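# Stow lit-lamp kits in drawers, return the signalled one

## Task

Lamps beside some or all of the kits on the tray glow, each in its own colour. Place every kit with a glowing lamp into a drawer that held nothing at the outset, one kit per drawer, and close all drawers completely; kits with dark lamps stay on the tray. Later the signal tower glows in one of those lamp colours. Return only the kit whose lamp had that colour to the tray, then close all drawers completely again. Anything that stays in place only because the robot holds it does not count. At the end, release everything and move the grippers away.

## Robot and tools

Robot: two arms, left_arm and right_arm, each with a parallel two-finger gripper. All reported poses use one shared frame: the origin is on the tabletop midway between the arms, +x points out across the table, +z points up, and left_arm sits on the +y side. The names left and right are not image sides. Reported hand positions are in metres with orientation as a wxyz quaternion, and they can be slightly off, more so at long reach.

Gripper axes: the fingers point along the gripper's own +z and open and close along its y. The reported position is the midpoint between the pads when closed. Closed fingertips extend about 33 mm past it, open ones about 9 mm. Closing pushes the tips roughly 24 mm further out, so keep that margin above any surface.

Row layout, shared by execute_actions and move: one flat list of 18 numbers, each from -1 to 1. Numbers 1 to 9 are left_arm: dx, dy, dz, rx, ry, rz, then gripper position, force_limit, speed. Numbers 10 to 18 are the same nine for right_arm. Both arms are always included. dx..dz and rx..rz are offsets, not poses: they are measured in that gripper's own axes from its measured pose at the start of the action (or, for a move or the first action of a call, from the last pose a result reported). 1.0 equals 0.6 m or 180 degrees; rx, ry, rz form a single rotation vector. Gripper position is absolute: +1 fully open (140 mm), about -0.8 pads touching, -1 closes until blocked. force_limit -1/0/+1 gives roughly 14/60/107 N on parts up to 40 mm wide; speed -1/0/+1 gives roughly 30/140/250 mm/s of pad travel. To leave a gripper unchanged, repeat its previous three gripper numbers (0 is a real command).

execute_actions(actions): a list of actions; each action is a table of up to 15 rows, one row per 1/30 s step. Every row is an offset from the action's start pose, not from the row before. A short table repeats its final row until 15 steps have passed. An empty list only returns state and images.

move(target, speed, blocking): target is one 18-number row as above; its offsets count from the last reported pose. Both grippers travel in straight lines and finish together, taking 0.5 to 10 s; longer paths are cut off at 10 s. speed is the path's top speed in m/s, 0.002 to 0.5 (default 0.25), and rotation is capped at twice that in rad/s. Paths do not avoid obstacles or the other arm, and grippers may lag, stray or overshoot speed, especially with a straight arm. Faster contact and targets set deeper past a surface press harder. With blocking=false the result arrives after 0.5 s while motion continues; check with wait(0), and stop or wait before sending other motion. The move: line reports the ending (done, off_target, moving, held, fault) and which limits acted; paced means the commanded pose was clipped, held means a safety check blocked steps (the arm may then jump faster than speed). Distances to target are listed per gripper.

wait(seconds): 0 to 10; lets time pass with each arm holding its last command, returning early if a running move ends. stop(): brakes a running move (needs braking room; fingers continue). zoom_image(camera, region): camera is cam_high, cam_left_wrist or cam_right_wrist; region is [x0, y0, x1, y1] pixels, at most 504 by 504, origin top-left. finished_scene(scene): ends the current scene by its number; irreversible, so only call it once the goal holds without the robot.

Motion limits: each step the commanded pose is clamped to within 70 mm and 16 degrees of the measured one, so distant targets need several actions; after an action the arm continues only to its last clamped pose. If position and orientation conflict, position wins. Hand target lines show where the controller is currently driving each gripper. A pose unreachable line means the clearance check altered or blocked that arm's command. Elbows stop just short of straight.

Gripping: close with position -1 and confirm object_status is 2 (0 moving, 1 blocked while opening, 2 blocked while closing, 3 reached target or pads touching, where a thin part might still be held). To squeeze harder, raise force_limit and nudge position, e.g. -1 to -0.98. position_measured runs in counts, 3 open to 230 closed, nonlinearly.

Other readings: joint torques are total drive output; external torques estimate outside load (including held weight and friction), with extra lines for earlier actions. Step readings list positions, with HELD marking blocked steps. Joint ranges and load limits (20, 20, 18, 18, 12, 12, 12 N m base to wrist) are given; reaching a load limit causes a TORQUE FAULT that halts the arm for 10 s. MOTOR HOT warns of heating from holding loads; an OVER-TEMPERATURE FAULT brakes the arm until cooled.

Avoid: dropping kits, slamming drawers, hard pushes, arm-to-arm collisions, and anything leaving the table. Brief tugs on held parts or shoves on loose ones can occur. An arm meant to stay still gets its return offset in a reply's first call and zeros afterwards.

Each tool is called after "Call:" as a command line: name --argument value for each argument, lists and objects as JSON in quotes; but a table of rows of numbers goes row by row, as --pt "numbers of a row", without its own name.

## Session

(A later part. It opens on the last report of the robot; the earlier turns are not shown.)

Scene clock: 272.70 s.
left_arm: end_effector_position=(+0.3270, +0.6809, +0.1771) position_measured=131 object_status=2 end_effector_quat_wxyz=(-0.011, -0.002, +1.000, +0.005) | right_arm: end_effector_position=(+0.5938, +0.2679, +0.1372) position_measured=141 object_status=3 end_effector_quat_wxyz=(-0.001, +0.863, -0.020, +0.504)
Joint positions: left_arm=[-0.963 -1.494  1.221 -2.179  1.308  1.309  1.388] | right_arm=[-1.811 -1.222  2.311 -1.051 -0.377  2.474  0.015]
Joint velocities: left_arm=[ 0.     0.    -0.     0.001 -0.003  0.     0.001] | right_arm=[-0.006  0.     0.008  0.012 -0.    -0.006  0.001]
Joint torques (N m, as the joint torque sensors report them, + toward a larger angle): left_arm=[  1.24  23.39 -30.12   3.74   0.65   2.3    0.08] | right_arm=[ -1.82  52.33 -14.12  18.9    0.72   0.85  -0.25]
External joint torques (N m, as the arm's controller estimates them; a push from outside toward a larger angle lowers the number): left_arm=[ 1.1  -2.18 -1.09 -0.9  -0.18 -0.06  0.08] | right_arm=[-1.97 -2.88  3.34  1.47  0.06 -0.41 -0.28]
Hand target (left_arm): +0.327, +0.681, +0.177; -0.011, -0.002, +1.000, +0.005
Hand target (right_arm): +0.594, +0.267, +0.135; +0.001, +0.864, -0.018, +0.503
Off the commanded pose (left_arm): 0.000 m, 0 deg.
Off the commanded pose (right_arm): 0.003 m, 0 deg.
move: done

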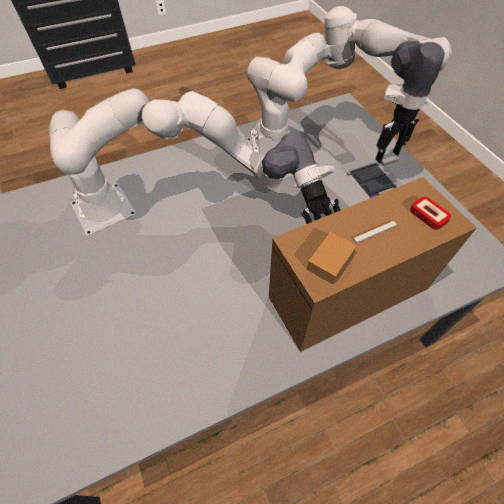

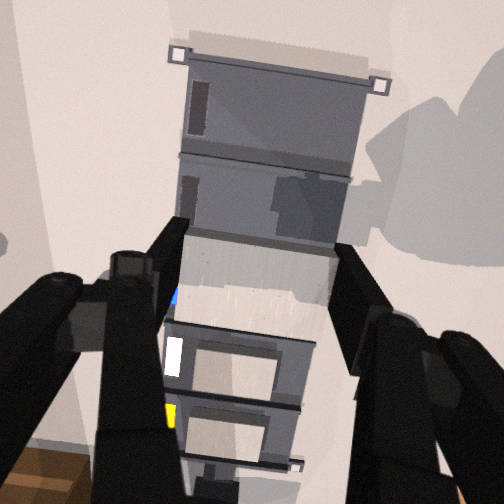

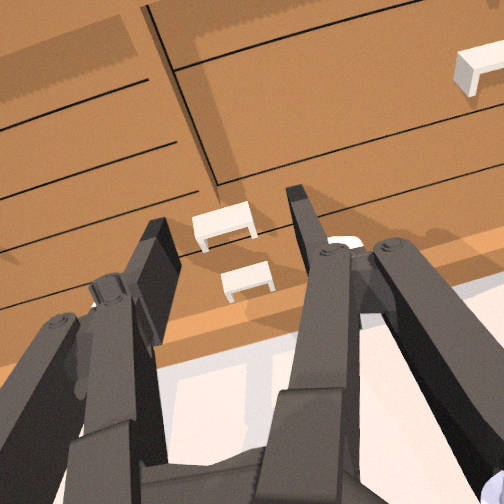

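Call:
move --target '[0,0,0,0,0,0,-1,-0.2,-0.5,-0.006,0,0.013,0,0,0,-0.1,0,0]' --speed 0.03

Call:
move --target '[0,0,0,0,0,0,-1,-0.2,-0.5,0,0,0,0,0,0,-1,0,-0.5]'

Call:
move --target '[0,0,0,0,0,0,-1,-0.2,-0.5,-0.117,0.008,-0.202,0,0,0,-1,0,-0.5]' --speed 0.07

Scene clock: 276.13 s.
left_arm: end_effector_position=(+0.3270, +0.6809, +0.1771) position_measured=131 object_status=2 end_effector_quat_wxyz=(-0.011, -0.002, +1.000, +0.005) | right_arm: end_effector_position=(+0.5949, +0.2725, +0.1337) position_measured=141 object_status=3 end_effector_quat_wxyz=(-0.004, +0.863, -0.016, +0.505)
Joint positions: left_arm=[-0.963 -1.494  1.221 -2.179  1.308  1.309  1.388] | right_arm=[-1.823 -1.24   2.314 -1.023 -0.377  2.472  0.014]
Joint velocities: left_arm=[ 0.001 -0.001  0.    -0.    -0.001  0.    -0.002] | right_arm=[-0.002 -0.003  0.003  0.007  0.    -0.003 -0.001]
Joint torques (N m, as the joint torque sensors report them, + toward a larger angle): left_arm=[  0.45  23.81 -30.43   4.08   0.66   2.23   0.11] | right_arm=[ -5.05  51.43 -15.51  18.02   1.35   1.19   0.15]
External joint torques (N m, as the arm's controller estimates them; a push from outside toward a larger angle lowers the number): left_arm=[ 0.5  -1.75 -1.49 -0.4  -0.14 -0.13  0.11] | right_arm=[-5.21 -3.82  1.52  0.74  0.69 -0.06  0.12]
Hand target (left_arm): +0.327, +0.681, +0.177; -0.011, -0.002, +1.000, +0.005
Hand target (right_arm): +0.599, +0.268, +0.130; -0.001, +0.863, -0.020, +0.504
Off the commanded pose (left_arm): 0.000 m, 0 deg.
Off the commanded pose (right_arm): 0.007 m, 1 deg.
move: off_target (right_arm)

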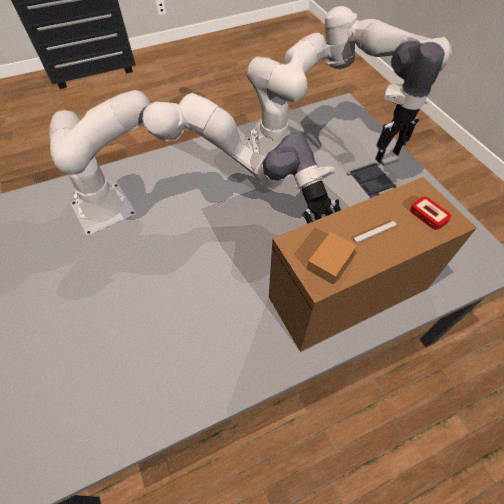

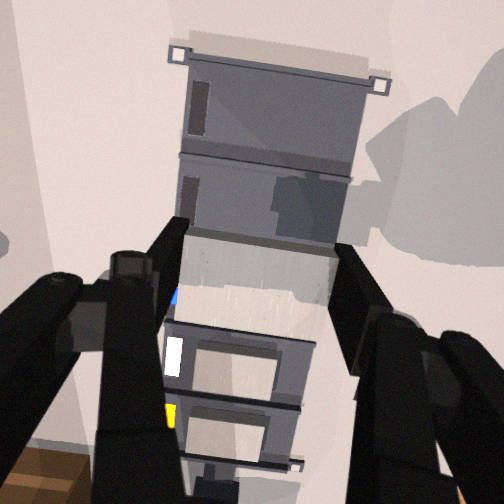

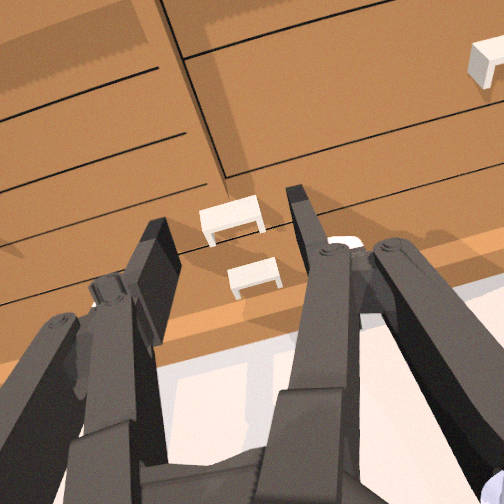

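Scene clock: 276.73 s.
left_arm: end_effector_position=(+0.3270, +0.6809, +0.1771) position_measured=131 object_status=2 end_effector_quat_wxyz=(-0.011, -0.002, +1.000, +0.005) | right_arm: end_effector_position=(+0.5940, +0.2713, +0.1338) position_measured=193 object_status=2 end_effector_quat_wxyz=(-0.001, +0.863, -0.018, +0.505)
Joint positions: left_arm=[-0.963 -1.494  1.221 -2.179  1.308  1.309  1.388] | right_arm=[-1.82  -1.239  2.314 -1.024 -0.377  2.465  0.014]
Joint velocities: left_arm=[-0.001  0.    -0.    -0.     0.     0.002  0.   ] | right_arm=[-0.001  0.001 -0.001  0.     0.001 -0.    -0.   ]
Joint torques (N m, as the joint torque sensors report them, + toward a larger angle): left_arm=[  0.75  22.92 -30.09   4.07   0.6    2.22   0.18] | right_arm=[ -1.85  53.14 -15.59  17.58   0.49   2.3    0.12]
External joint torques (N m, as the arm's controller estimates them; a push from outside toward a larger angle lowers the number): left_arm=[ 0.85 -2.69 -1.08 -0.39 -0.2  -0.15  0.18] | right_arm=[-1.75 -2.44  1.68  0.22 -0.15  1.06  0.1 ]
Hand target (left_arm): +0.327, +0.681, +0.177; -0.011, -0.002, +1.000, +0.005
Hand target (right_arm): +0.595, +0.272, +0.134; -0.004, +0.863, -0.016, +0.505
Off the commanded pose (left_arm): 0.000 m, 0 deg.
Off the commanded pose (right_arm): 0.001 m, 0 deg.
move: done

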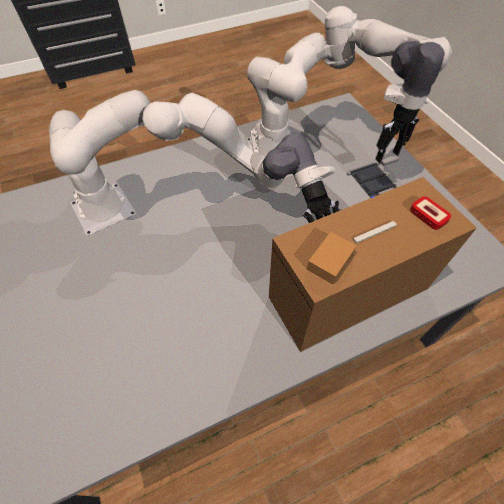

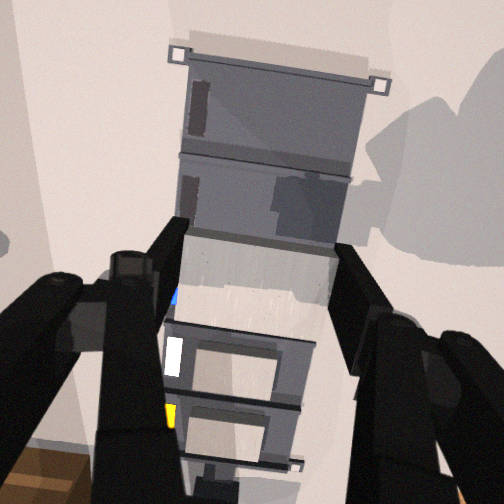

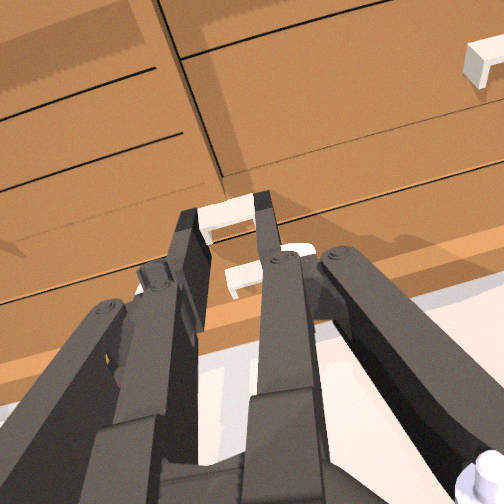

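Scene clock: 279.07 s.
left_arm: end_effector_position=(+0.3270, +0.6809, +0.1771) position_measured=131 object_status=2 end_effector_quat_wxyz=(-0.011, -0.002, +1.000, +0.005) | right_arm: end_effector_position=(+0.4585, +0.2656, +0.1317) position_measured=193 object_status=2 end_effector_quat_wxyz=(+0.004, +0.862, -0.014, +0.506)
Joint positions: left_arm=[-0.963 -1.494  1.221 -2.179  1.308  1.309  1.388] | right_arm=[-1.428 -1.103  2.195 -1.445 -0.388  2.484  0.151]
Joint velocities: left_arm=[-0.     0.001  0.001  0.    -0.001  0.     0.001] | right_arm=[ 0.004  0.    -0.002 -0.002  0.    -0.001  0.014]
Joint torques (N m, as the joint torque sensors report them, + toward a larger angle): left_arm=[  0.66  23.36 -29.79   3.76   0.6    2.3    0.23] | right_arm=[  3.31  46.37 -19.41  13.84   1.68   0.95   0.53]
External joint torques (N m, as the arm's controller estimates them; a push from outside toward a larger angle lowers the number): left_arm=[ 0.69 -2.18 -0.85 -0.75 -0.2  -0.07  0.23] | right_arm=[ 3.42 -1.14  2.82 -1.55  1.08  0.04  0.5 ]
Hand target (left_arm): +0.327, +0.681, +0.177; -0.011, -0.002, +1.000, +0.005
Hand target (right_arm): +0.453, +0.268, +0.129; -0.001, +0.863, -0.018, +0.504
Off the commanded pose (left_arm): 0.000 m, 0 deg.
Off the commanded pose (right_arm): 0.007 m, 1 deg.
move: off_target (right_arm)

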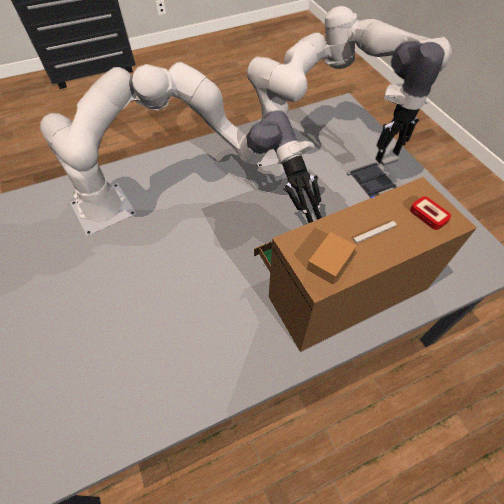

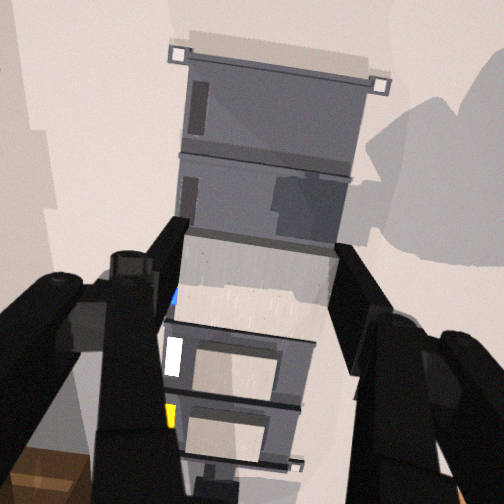

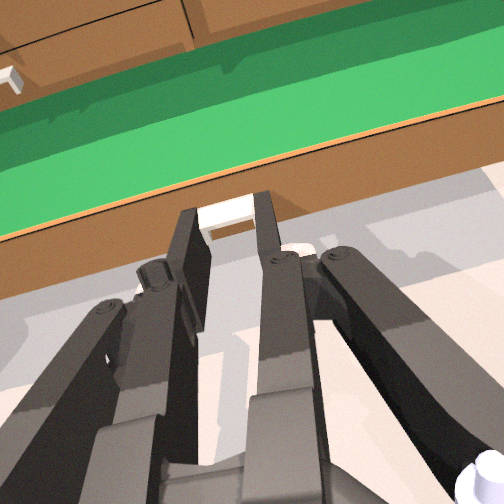

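Call:
move --target '[0,0,0,0,0,0,-1,-0.2,-0.5,0,0,0,0,0,0,-0.1,0,0]'

Call:
move --target '[0,-0.05,-0.1,0,0,0,-1,-0.2,-0.5,-0.02,0,-0.06,0,0,0,-0.1,0,0]' --speed 0.15

Call:
move --target '[-0.13,-0.25,-0.02,0,0,0,-1,-0.2,-0.5,0.03,0.55,-0.02,0,0,0,-0.1,0,0]'

Call:
move --target '[-0.238,-0.37,0.03,0,0,0,-1,-0.2,-0.5,0,0,0,0,0,0,-0.1,0,0]' --speed 0.2

Scene clock: 283.23 s.
left_arm: end_effector_position=(+0.3270, +0.6809, +0.1771) position_measured=131 object_status=2 end_effector_quat_wxyz=(-0.011, -0.002, +1.000, +0.005) | right_arm: end_effector_position=(+0.4584, +0.2656, +0.1317) position_measured=141 object_status=3 end_effector_quat_wxyz=(+0.003, +0.862, -0.015, +0.506)
Joint positions: left_arm=[-0.963 -1.494  1.221 -2.179  1.308  1.309  1.388] | right_arm=[-1.427 -1.103  2.195 -1.445 -0.388  2.483  0.153]
Joint velocities: left_arm=[ 0.001 -0.001  0.001 -0.002  0.    -0.     0.   ] | right_arm=[ 0.001 -0.     0.001  0.002  0.001  0.     0.001]
Joint torques (N m, as the joint torque sensors report them, + toward a larger angle): left_arm=[  0.48  23.44 -30.41   4.74   0.63   2.32   0.02] | right_arm=[ -0.84  46.13 -20.41  15.44   0.39   0.78   0.06]
External joint torques (N m, as the arm's controller estimates them; a push from outside toward a larger angle lowers the number): left_arm=[ 0.4  -2.13 -1.45  0.21 -0.18 -0.04  0.02] | right_arm=[-1.06 -1.34  1.64 -0.05 -0.21 -0.15  0.04]
Hand target (left_arm): +0.327, +0.681, +0.177; -0.011, -0.002, +1.000, +0.005
Hand target (right_arm): +0.458, +0.266, +0.132; +0.004, +0.862, -0.014, +0.506
Off the commanded pose (left_arm): 0.000 m, 0 deg.
Off the commanded pose (right_arm): 0.000 m, 0 deg.
move: done

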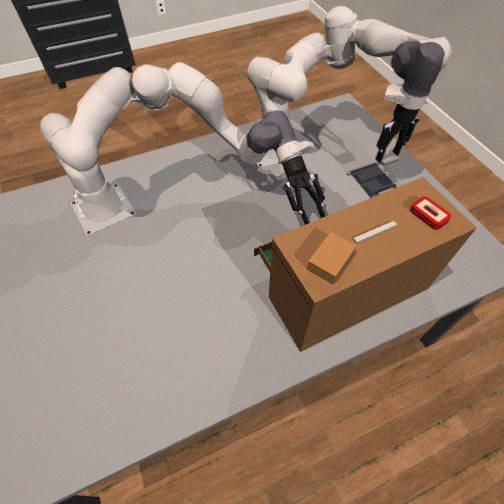

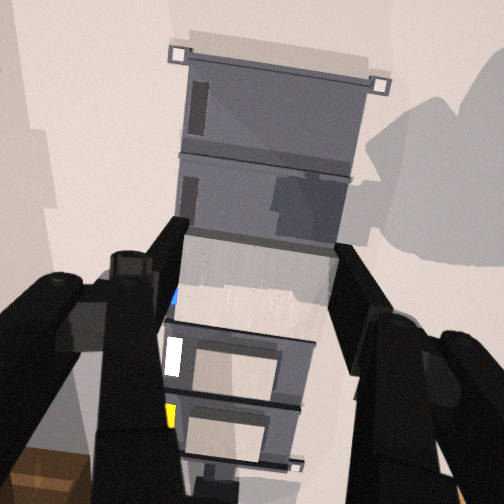

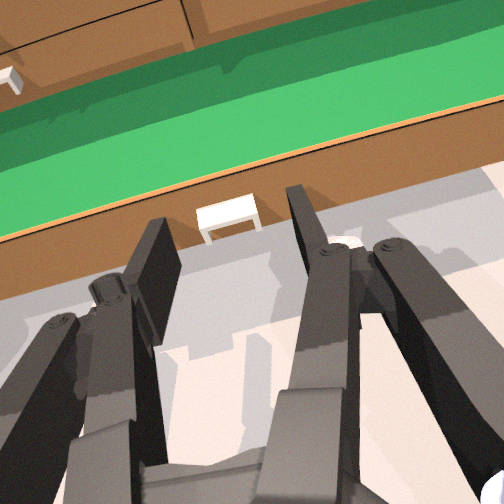

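Scene clock: 284.23 s.
left_arm: end_effector_position=(+0.3292, +0.6507, +0.2372) position_measured=131 object_status=2 end_effector_quat_wxyz=(-0.008, +0.003, +1.000, +0.006) | right_arm: end_effector_position=(+0.4201, +0.2677, +0.1371) position_measured=141 object_status=3 end_effector_quat_wxyz=(+0.005, +0.862, -0.009, +0.506)
Joint positions: left_arm=[-1.    -1.419  1.109 -2.149  1.186  1.263  1.344] | right_arm=[-1.339 -1.074  2.177 -1.503 -0.388  2.457  0.165]
Joint velocities: left_arm=[-0.002  0.004  0.002  0.001 -0.007 -0.001 -0.013] | right_arm=[-0.001  0.001 -0.002  0.    -0.001 -0.002  0.005]
Joint torques (N m, as the joint torque sensors report them, + toward a larger angle): left_arm=[  1.05  23.35 -29.9    8.51  -0.41   2.04  -0.07] | right_arm=[  0.39  45.34 -22.67  13.68   1.28   0.41   0.41]
External joint torques (N m, as the arm's controller estimates them; a push from outside toward a larger angle lowers the number): left_arm=[ 1.19 -1.42 -2.22  1.81 -1.2  -0.35 -0.07] | right_arm=[ 0.55 -0.67 -0.06 -1.59  0.76 -0.45  0.39]
Hand target (left_arm): +0.328, +0.650, +0.238; -0.009, -0.001, +1.000, +0.005
Hand target (right_arm): +0.421, +0.266, +0.138; +0.004, +0.862, -0.015, +0.506
Off the commanded pose (left_arm): 0.001 m, 1 deg.
Off the commanded pose (right_arm): 0.002 m, 1 deg.
move: done

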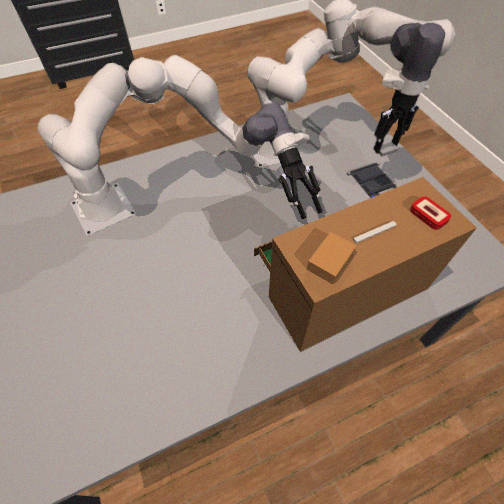

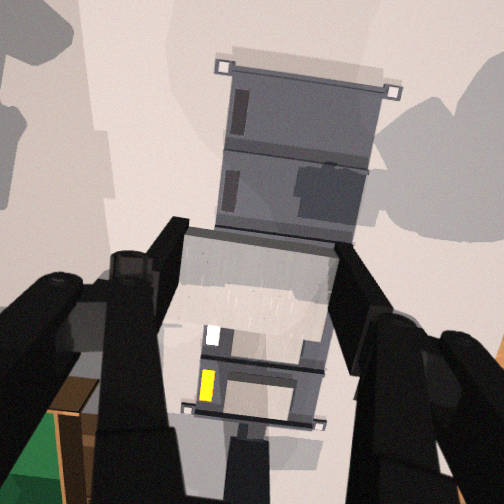

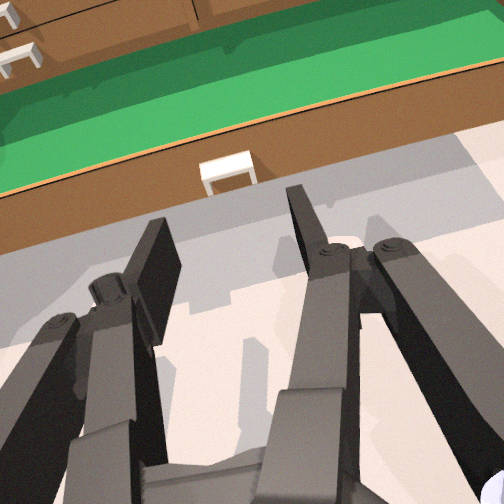

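Scene clock: 286.33 s.
left_arm: end_effector_position=(+0.4055, +0.4985, +0.2499) position_measured=131 object_status=2 end_effector_quat_wxyz=(-0.004, +0.010, +1.000, +0.008) | right_arm: end_effector_position=(+0.4142, -0.0650, +0.1512) position_measured=141 object_status=3 end_effector_quat_wxyz=(+0.010, +0.864, -0.005, +0.504)
Joint positions: left_arm=[-1.299 -1.278  1.129 -2.137  1.089  1.364  1.05 ] | right_arm=[-0.715 -1.006  1.578 -2.695 -0.619  3.165  0.333]
Joint velocities: left_arm=[-0.    -0.     0.     0.     0.001  0.    -0.02 ] | right_arm=[ 0.001 -0.001  0.002 -0.     0.006  0.015 -0.   ]
Joint torques (N m, as the joint torque sensors report them, + toward a larger angle): left_arm=[ -1.28  20.17 -28.3   11.28  -0.19   2.76  -0.08] | right_arm=[  0.67  14.05 -21.02   6.36   2.69   0.65   0.45]
External joint torques (N m, as the arm's controller estimates them; a push from outside toward a larger angle lowers the number): left_arm=[-1.27 -2.29 -1.15  1.6  -1.01  0.36 -0.09] | right_arm=[ 0.6  -1.14 -0.31 -2.62  0.83  0.14  0.43]
Hand target (left_arm): +0.407, +0.497, +0.250; -0.003, +0.005, +1.000, +0.005
Hand target (right_arm): +0.414, -0.065, +0.152; +0.006, +0.864, -0.009, +0.504
Off the commanded pose (left_arm): 0.004 m, 1 deg.
Off the commanded pose (right_arm): 0.008 m, 1 deg.
move: off_target (left_arm, right_arm)

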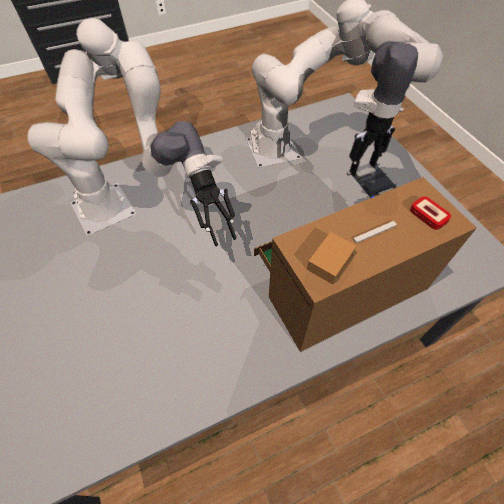

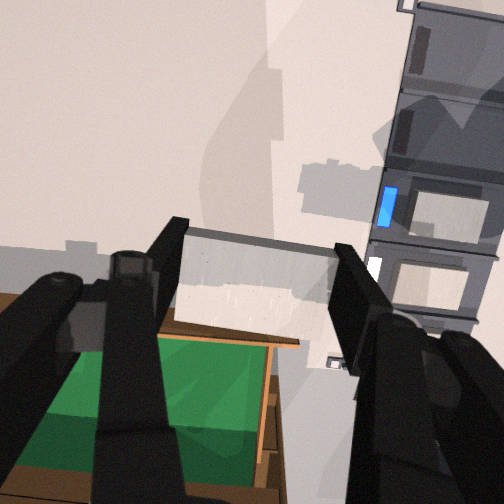

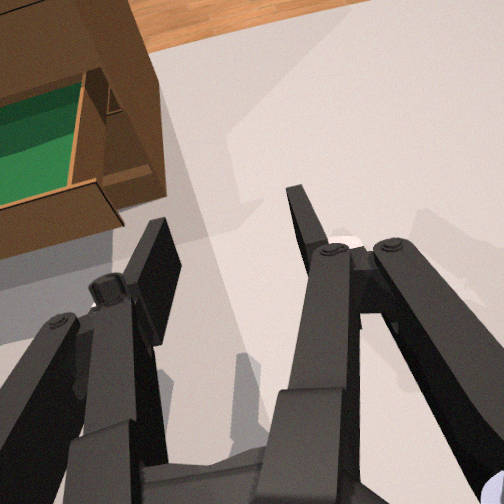

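Scene clock: 288.23 s.
left_arm: end_effector_position=(+0.5399, +0.2682, +0.2331) position_measured=131 object_status=2 end_effector_quat_wxyz=(-0.000, +0.018, +1.000, +0.005) | right_arm: end_effector_position=(+0.4142, -0.0650, +0.1512) position_measured=141 object_status=3 end_effector_quat_wxyz=(+0.010, +0.864, -0.005, +0.504)
Joint positions: left_arm=[-2.015 -1.098  1.408 -1.744  1.082  1.5    0.799] | right_arm=[-0.715 -1.006  1.578 -2.695 -0.619  3.165  0.333]
Joint velocities: left_arm=[ 0.002 -0.001 -0.     0.002 -0.001 -0.    -0.025] | right_arm=[ 0.001 -0.001 -0.001  0.    -0.001  0.     0.001]
Joint torques (N m, as the joint torque sensors report them, + toward a larger angle): left_arm=[ -1.64  29.21 -29.83  12.02   0.76   2.85  -0.05] | right_arm=[ -0.43  15.1  -19.8    8.72   1.8    0.39   0.13]
External joint torques (N m, as the arm's controller estimates them; a push from outside toward a larger angle lowers the number): left_arm=[-1.83 -1.38 -1.62  1.17 -0.06  0.42 -0.05] | right_arm=[-0.43 -0.07  1.   -0.24 -0.07 -0.11  0.1 ]
Hand target (left_arm): +0.541, +0.267, +0.234; +0.001, +0.012, +1.000, +0.004
Hand target (right_arm): +0.414, -0.065, +0.151; +0.010, +0.864, -0.005, +0.504
Off the commanded pose (left_arm): 0.009 m, 1 deg.
Off the commanded pose (right_arm): 0.000 m, 0 deg.
move: off_target (left_arm)

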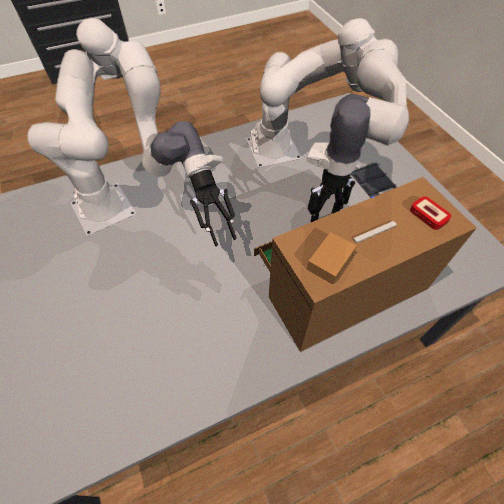

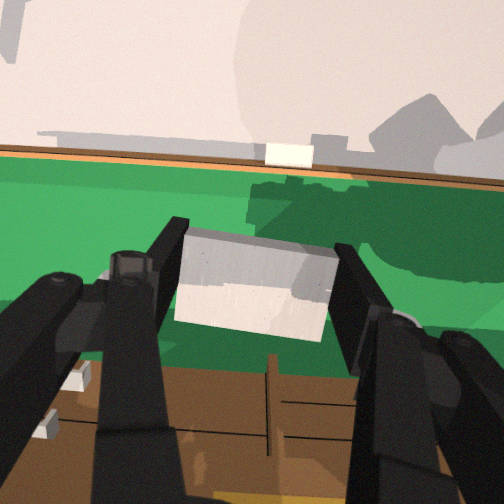

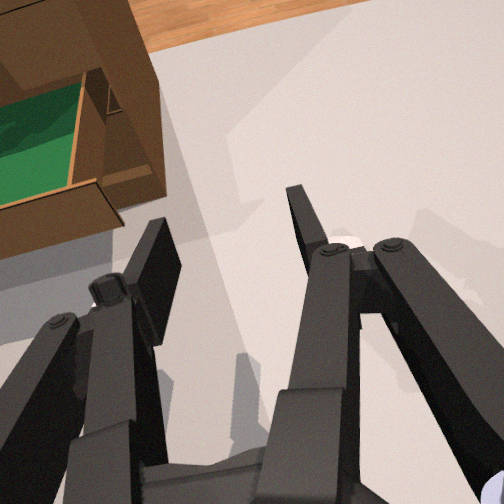

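Call:
move --target '[-0.013,0,0.115,0,0,0,-1,-0.2,-0.5,0,0,0,0,0,0,-0.1,0,0]' --speed 0.1

Call:
move --target '[0,0,0.028,0,0,0,-1,-0.2,-0.5,0,0,0,0,0,0,-0.1,0,0]' --speed 0.025

Scene clock: 291.17 s.
left_arm: end_effector_position=(+0.5467, +0.2701, +0.1642) position_measured=131 object_status=2 end_effector_quat_wxyz=(-0.003, +0.018, +1.000, +0.005) | right_arm: end_effector_position=(+0.4142, -0.0650, +0.1512) position_measured=141 object_status=3 end_effector_quat_wxyz=(+0.010, +0.864, -0.005, +0.504)
Joint positions: left_arm=[-2.019 -1.163  1.504 -1.806  1.162  1.593  0.782] | right_arm=[-0.715 -1.006  1.578 -2.695 -0.619  3.165  0.333]
Joint velocities: left_arm=[-0.     0.001 -0.001 -0.001  0.002  0.012 -0.004] | right_arm=[-0.    -0.002 -0.001 -0.    -0.    -0.001  0.   ]
Joint torques (N m, as the joint torque sensors report them, + toward a larger angle): left_arm=[ -1.86  29.3  -30.21   8.17   1.73   2.86  -0.08] | right_arm=[ -0.44  15.08 -19.72   8.58   1.84   0.4    0.09]
External joint torques (N m, as the arm's controller estimates them; a push from outside toward a larger angle lowers the number): left_arm=[-1.78 -2.5  -0.7  -1.45  0.93  0.43 -0.08] | right_arm=[-0.44 -0.06  1.05 -0.36 -0.02 -0.1   0.07]
Hand target (left_arm): +0.548, +0.268, +0.164; +0.000, +0.018, +1.000, +0.005
Hand target (right_arm): +0.414, -0.065, +0.151; +0.010, +0.864, -0.005, +0.504
Off the commanded pose (left_arm): 0.002 m, 0 deg.
Off the commanded pose (right_arm): 0.000 m, 0 deg.
move: done

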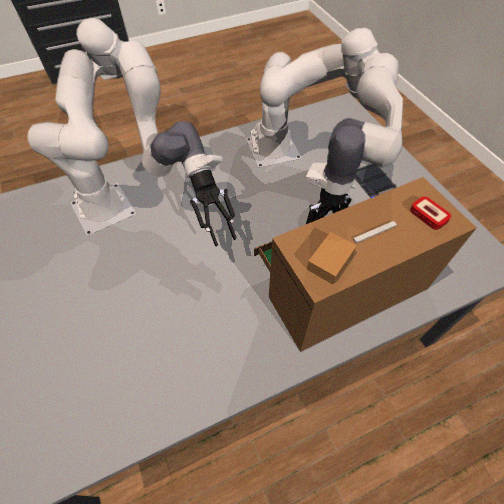

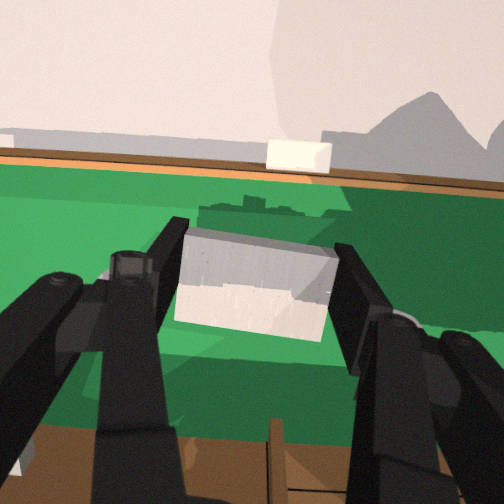

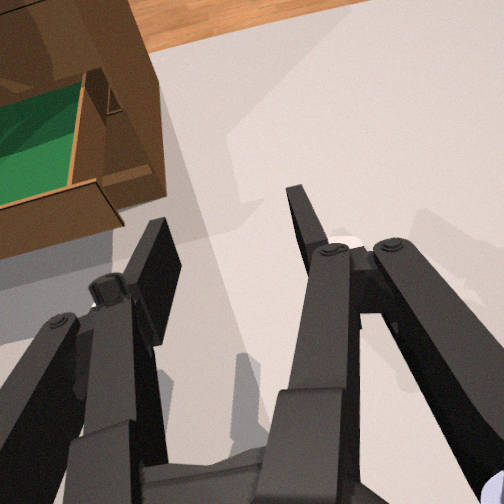

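Scene clock: 292.10 s.
left_arm: end_effector_position=(+0.5453, +0.2701, +0.1480) position_measured=131 object_status=2 end_effector_quat_wxyz=(-0.005, +0.020, +1.000, +0.005) | right_arm: end_effector_position=(+0.4142, -0.0650, +0.1512) position_measured=141 object_status=3 end_effector_quat_wxyz=(+0.010, +0.864, -0.005, +0.504)
Joint positions: left_arm=[-2.019 -1.174  1.528 -1.822  1.176  1.614  0.78 ] | right_arm=[-0.715 -1.006  1.578 -2.695 -0.619  3.165  0.333]
Joint velocities: left_arm=[-0.001  0.001  0.001 -0.001  0.002  0.011 -0.003] | right_arm=[ 0.001 -0.001 -0.001  0.001 -0.    -0.    -0.002]
Joint torques (N m, as the joint torque sensors report them, + toward a larger angle): left_arm=[  0.66  29.63 -31.33   7.21   1.69   2.82  -0.09] | right_arm=[ -0.58  14.98 -19.8    8.86   1.82   0.38   0.13]
External joint torques (N m, as the arm's controller estimates them; a push from outside toward a larger angle lowers the number): left_arm=[ 0.59 -2.28 -1.7  -2.28  0.89  0.41 -0.1 ] | right_arm=[-0.6  -0.15  0.99 -0.14 -0.05 -0.12  0.1 ]
Hand target (left_arm): +0.547, +0.270, +0.147; -0.003, +0.018, +1.000, +0.005
Hand target (right_arm): +0.414, -0.065, +0.151; +0.010, +0.864, -0.005, +0.504
Off the commanded pose (left_arm): 0.001 m, 0 deg.
Off the commanded pose (right_arm): 0.000 m, 0 deg.
move: done

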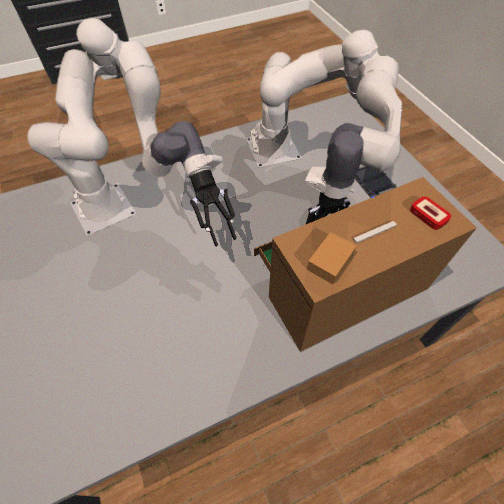

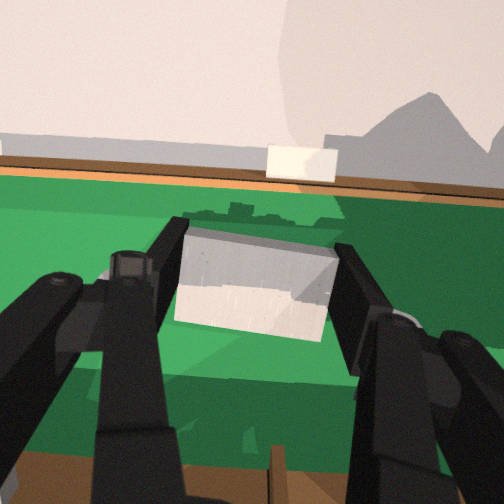

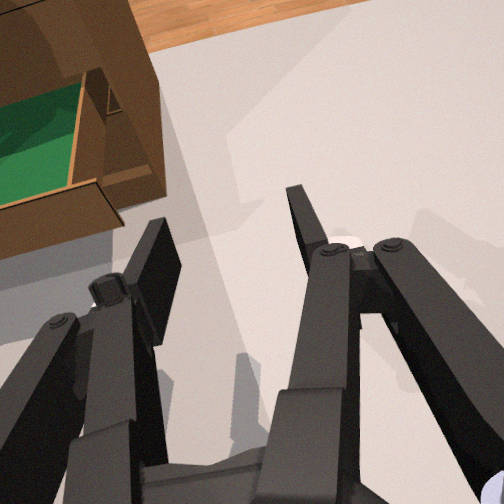

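Call:
move --target '[-0.005,0,0.026,0,0,0,-1,-0.2,-0.5,0,0,0,0,0,0,-0.1,0,0]' --speed 0.02

Scene clock: 294.37 s.
left_arm: end_effector_position=(+0.5500, +0.2690, +0.1415) position_measured=131 object_status=2 end_effector_quat_wxyz=(-0.001, +0.019, +1.000, +0.003) | right_arm: end_effector_position=(+0.4142, -0.0650, +0.1512) position_measured=141 object_status=3 end_effector_quat_wxyz=(+0.010, +0.864, -0.005, +0.504)
Joint positions: left_arm=[-2.023 -1.178  1.542 -1.822  1.186  1.635  0.78 ] | right_arm=[-0.715 -1.006  1.578 -2.695 -0.619  3.165  0.333]
Joint velocities: left_arm=[-0.     0.001  0.001  0.001  0.002  0.008 -0.001] | right_arm=[ 0.    -0.001  0.    -0.    -0.001  0.001  0.001]
Joint torques (N m, as the joint torque sensors report them, + toward a larger angle): left_arm=[ -1.59  26.48 -24.19   6.63   2.13   2.52  -0.04] | right_arm=[ -0.42  15.09 -19.79   8.67   1.81   0.39   0.11]
External joint torques (N m, as the arm's controller estimates them; a push from outside toward a larger angle lowers the number): left_arm=[-1.63 -5.62  5.55 -2.76  1.33  0.08 -0.04] | right_arm=[-0.37 -0.04  0.98 -0.23 -0.05 -0.1   0.09]
Hand target (left_arm): +0.548, +0.270, +0.132; -0.005, +0.020, +1.000, +0.006
Hand target (right_arm): +0.414, -0.065, +0.151; +0.010, +0.864, -0.005, +0.504
Off the commanded pose (left_arm): 0.009 m, 1 deg.
Off the commanded pose (right_arm): 0.000 m, 0 deg.
move: off_target (left_arm)

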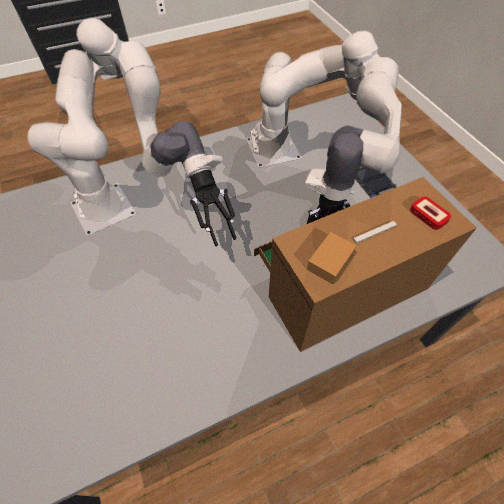

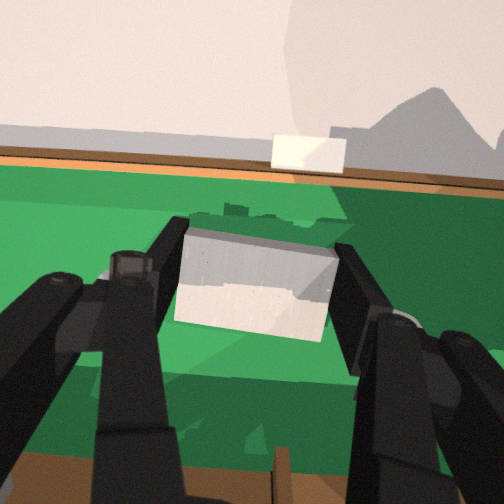

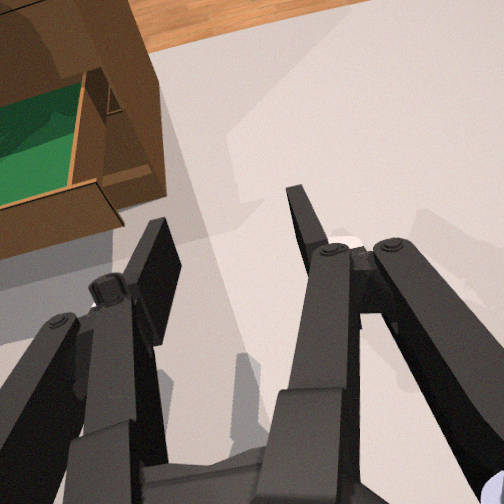

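Call:
move --target '[0,0,-0.003,0,0,0,0.3,0,-0.5,0,0,0,0,0,0,-0.1,0,0]'

Call:
move --target '[0.015,0,-0.14,0,0,0,0.3,0,0,0,0,0,0,0,0,-0.1,0,0]' --speed 0.15

Call:
move --target '[0.19,0.42,0,0,0,0,0.3,0,0,0,0,0,0,0,0,-0.1,0,0]'

Call:
move --target '[0.06,0.27,0.23,0,0,0,0.3,0,0,-0.02,-0.553,0.01,0,0,0,-0.1,0,0]'

Scene clock: 298.60 s.
left_arm: end_effector_position=(+0.5503, +0.2687, +0.1422) position_measured=91 object_status=3 end_effector_quat_wxyz=(+0.000, +0.019, +1.000, +0.003) | right_arm: end_effector_position=(+0.4142, -0.0650, +0.1512) position_measured=141 object_status=3 end_effector_quat_wxyz=(+0.010, +0.864, -0.005, +0.504)
Joint positions: left_arm=[-2.023 -1.178  1.541 -1.822  1.187  1.636  0.78 ] | right_arm=[-0.715 -1.006  1.578 -2.695 -0.619  3.165  0.333]
Joint velocities: left_arm=[-0.    -0.     0.     0.001  0.    -0.    -0.001] | right_arm=[ 0.001 -0.    -0.001  0.001  0.001 -0.001 -0.   ]
Joint torques (N m, as the joint torque sensors report them, + toward a larger angle): left_arm=[ -0.09  30.19 -32.06   9.59   0.08   1.83   0.14] | right_arm=[ -0.47  15.03 -19.87   8.57   1.84   0.39   0.11]
External joint torques (N m, as the arm's controller estimates them; a push from outside toward a larger angle lowers the number): left_arm=[-0.12 -1.85 -2.39  0.2  -0.73 -0.62  0.14] | right_arm=[-0.54 -0.15  0.89 -0.44 -0.03 -0.12  0.08]
Hand target (left_arm): +0.550, +0.269, +0.143; -0.001, +0.019, +1.000, +0.003
Hand target (right_arm): +0.414, -0.065, +0.151; +0.010, +0.864, -0.005, +0.504
Off the commanded pose (left_arm): 0.001 m, 0 deg.
Off the commanded pose (right_arm): 0.000 m, 0 deg.
move: done

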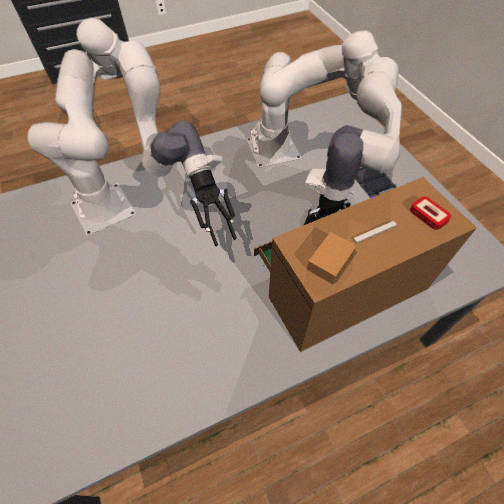

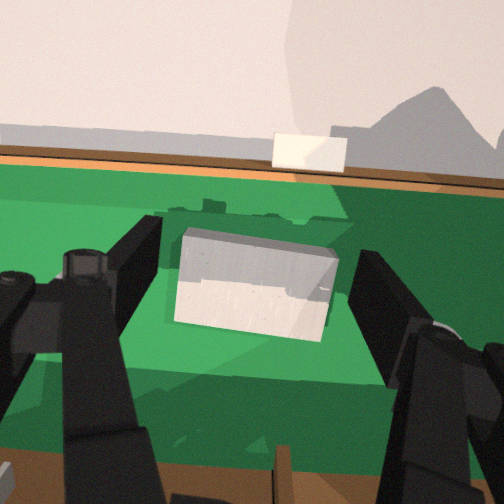

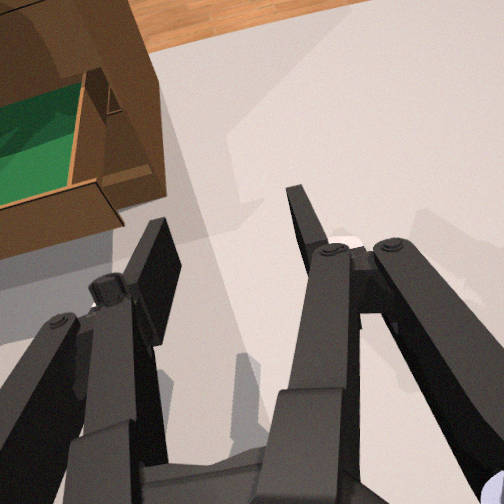

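Scene clock: 299.73 s.
left_arm: end_effector_position=(+0.5423, +0.2676, +0.2258) position_measured=91 object_status=3 end_effector_quat_wxyz=(+0.002, +0.018, +1.000, +0.003) | right_arm: end_effector_position=(+0.4142, -0.0650, +0.1512) position_measured=141 object_status=3 end_effector_quat_wxyz=(+0.010, +0.864, -0.005, +0.504)
Joint positions: left_arm=[-2.013 -1.101  1.421 -1.754  1.088  1.521  0.8  ] | right_arm=[-0.715 -1.006  1.578 -2.695 -0.619  3.165  0.333]
Joint velocities: left_arm=[-0.002 -0.001 -0.002  0.001 -0.001 -0.011  0.005] | right_arm=[-0.001 -0.002 -0.    -0.002  0.     0.001 -0.   ]
Joint torques (N m, as the joint torque sensors report them, + toward a larger angle): left_arm=[  2.17  28.07 -30.5   12.32  -0.32   1.99   0.22] | right_arm=[ -0.47  14.92 -19.8    8.59   1.8    0.35   0.14]
External joint torques (N m, as the arm's controller estimates them; a push from outside toward a larger angle lowers the number): left_arm=[ 2.35 -2.58 -2.1   1.62 -1.12 -0.48  0.22] | right_arm=[-0.38 -0.2   0.99 -0.26 -0.06 -0.13  0.11]
Hand target (left_arm): +0.541, +0.269, +0.226; -0.000, +0.019, +1.000, +0.002
Hand target (right_arm): +0.414, -0.065, +0.151; +0.010, +0.864, -0.005, +0.504
Off the commanded pose (left_arm): 0.001 m, 0 deg.
Off the commanded pose (right_arm): 0.000 m, 0 deg.
move: done

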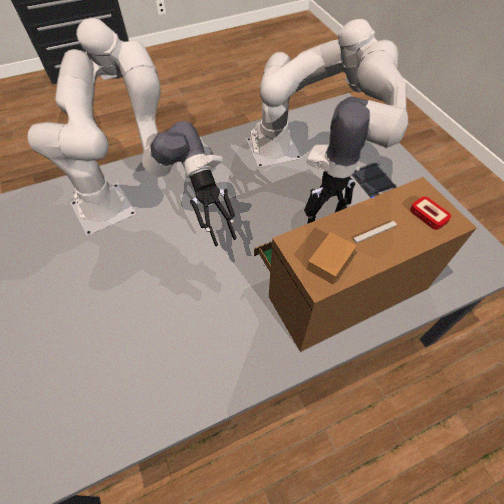

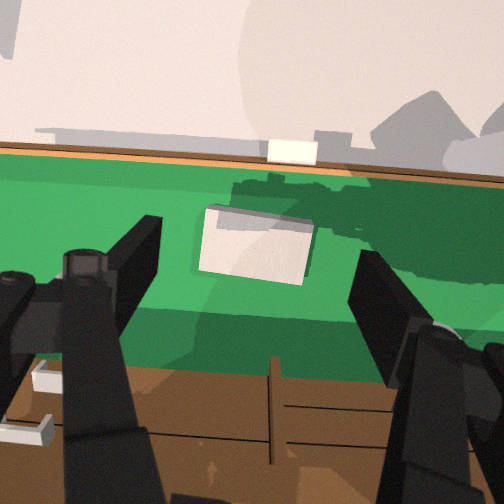

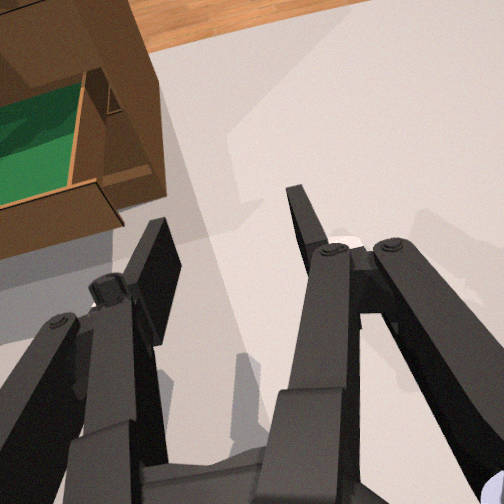

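Scene clock: 301.70 s.
left_arm: end_effector_position=(+0.4395, +0.5287, +0.2228) position_measured=91 object_status=3 end_effector_quat_wxyz=(-0.003, +0.009, +1.000, +0.005) | right_arm: end_effector_position=(+0.4142, -0.0650, +0.1512) position_measured=141 object_status=3 end_effector_quat_wxyz=(+0.010, +0.864, -0.005, +0.504)
Joint positions: left_arm=[-1.34  -1.264  1.234 -2.051  1.147  1.42   1.124] | right_arm=[-0.715 -1.006  1.578 -2.695 -0.619  3.165  0.333]
Joint velocities: left_arm=[ 0.    -0.001  0.001 -0.    -0.001  0.     0.028] | right_arm=[ 0.     0.    -0.     0.001  0.    -0.    -0.   ]
Joint torques (N m, as the joint torque sensors report them, + toward a larger angle): left_arm=[  1.04  22.73 -30.63   6.81   1.57   2.05   0.39] | right_arm=[ -0.27  15.12 -19.65   8.64   1.8    0.4    0.09]
External joint torques (N m, as the arm's controller estimates them; a push from outside toward a larger angle lowers the number): left_arm=[ 1.11 -2.29 -2.01 -2.    0.77 -0.37  0.39] | right_arm=[-0.31 -0.06  1.09 -0.34 -0.06 -0.11  0.06]
Hand target (left_arm): +0.439, +0.529, +0.223; -0.003, +0.016, +1.000, +0.008
Hand target (right_arm): +0.414, -0.065, +0.151; +0.010, +0.864, -0.005, +0.504
Off the commanded pose (left_arm): 0.007 m, 1 deg.
Off the commanded pose (right_arm): 0.000 m, 0 deg.
move: off_target (left_arm)

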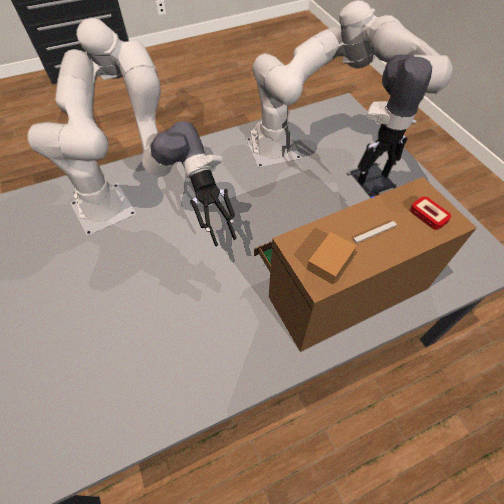

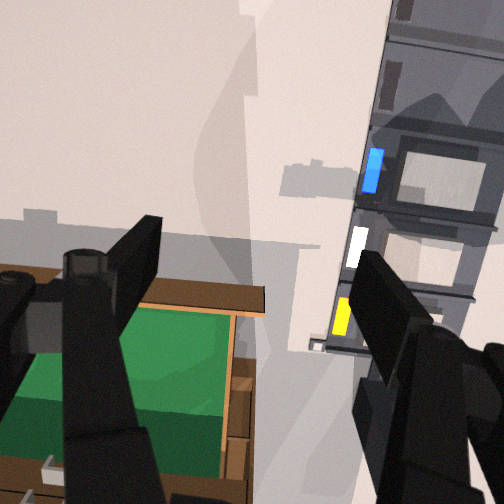

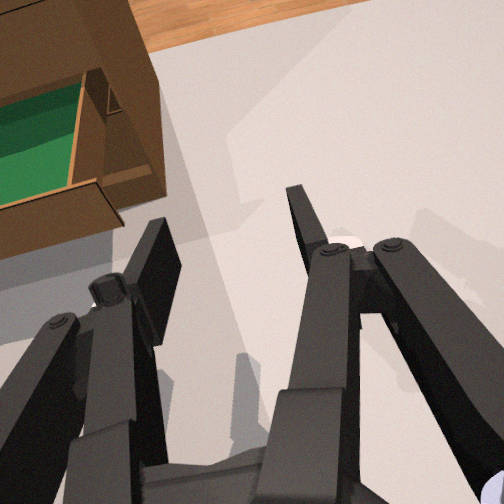

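Scene clock: 303.83 s.
left_arm: end_effector_position=(+0.4030, +0.6921, +0.0823) position_measured=91 object_status=3 end_effector_quat_wxyz=(-0.010, +0.005, +1.000, +0.006) | right_arm: end_effector_position=(+0.4165, +0.2697, +0.1414) position_measured=141 object_status=3 end_effector_quat_wxyz=(+0.004, +0.863, -0.010, +0.506)
Joint positions: left_arm=[-1.139 -1.454  1.474 -2.038  1.431  1.515  1.404] | right_arm=[-1.341 -1.059  2.187 -1.498 -0.404  2.444  0.171]
Joint velocities: left_arm=[-0.001  0.001 -0.001  0.001 -0.002  0.001  0.022] | right_arm=[ 0.     0.001  0.001  0.001 -0.    -0.015 -0.016]
Joint torques (N m, as the joint torque sensors report them, + toward a larger angle): left_arm=[  1.21  25.89 -32.93   4.12   1.72   2.73   0.37] | right_arm=[ -1.92  44.41 -19.78  17.06  -0.33   0.37  -0.29]
External joint torques (N m, as the arm's controller estimates them; a push from outside toward a larger angle lowers the number): left_arm=[ 1.21 -3.4  -1.61  0.87  0.89  0.37  0.37] | right_arm=[-1.87 -1.83  2.46  1.37 -0.82 -0.49 -0.31]
Hand target (left_arm): +0.404, +0.694, +0.082; -0.008, +0.008, +1.000, +0.007
Hand target (right_arm): +0.417, +0.269, +0.141; +0.009, +0.863, -0.005, +0.506
Off the commanded pose (left_arm): 0.005 m, 1 deg.
Off the commanded pose (right_arm): 0.009 m, 1 deg.
move: off_target (left_arm, right_arm)

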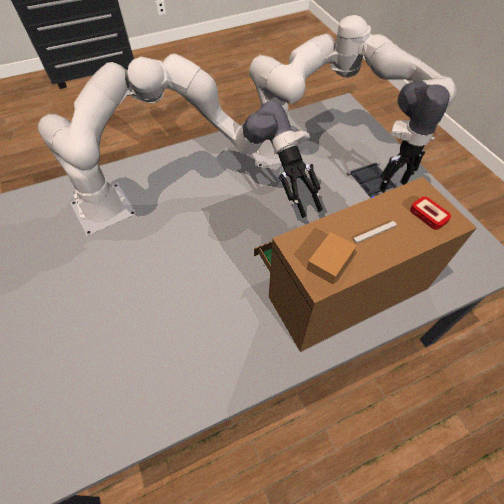

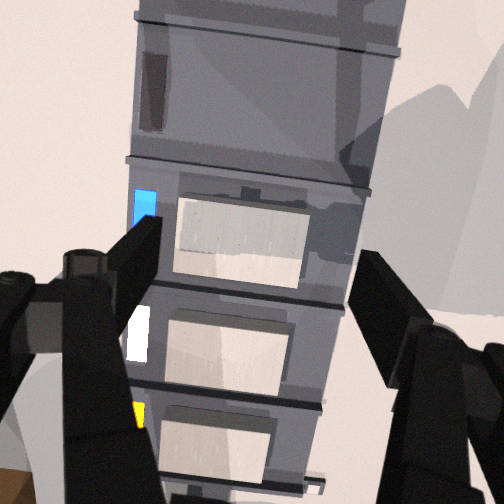

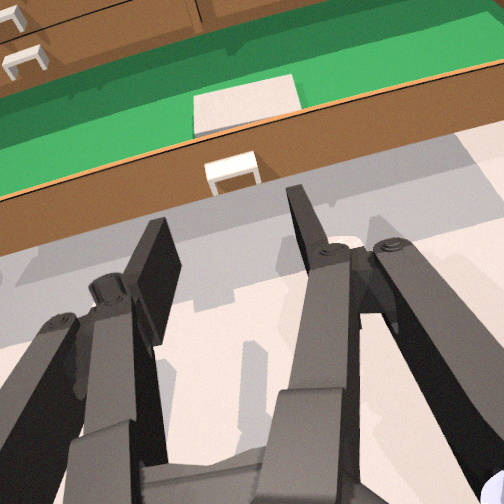

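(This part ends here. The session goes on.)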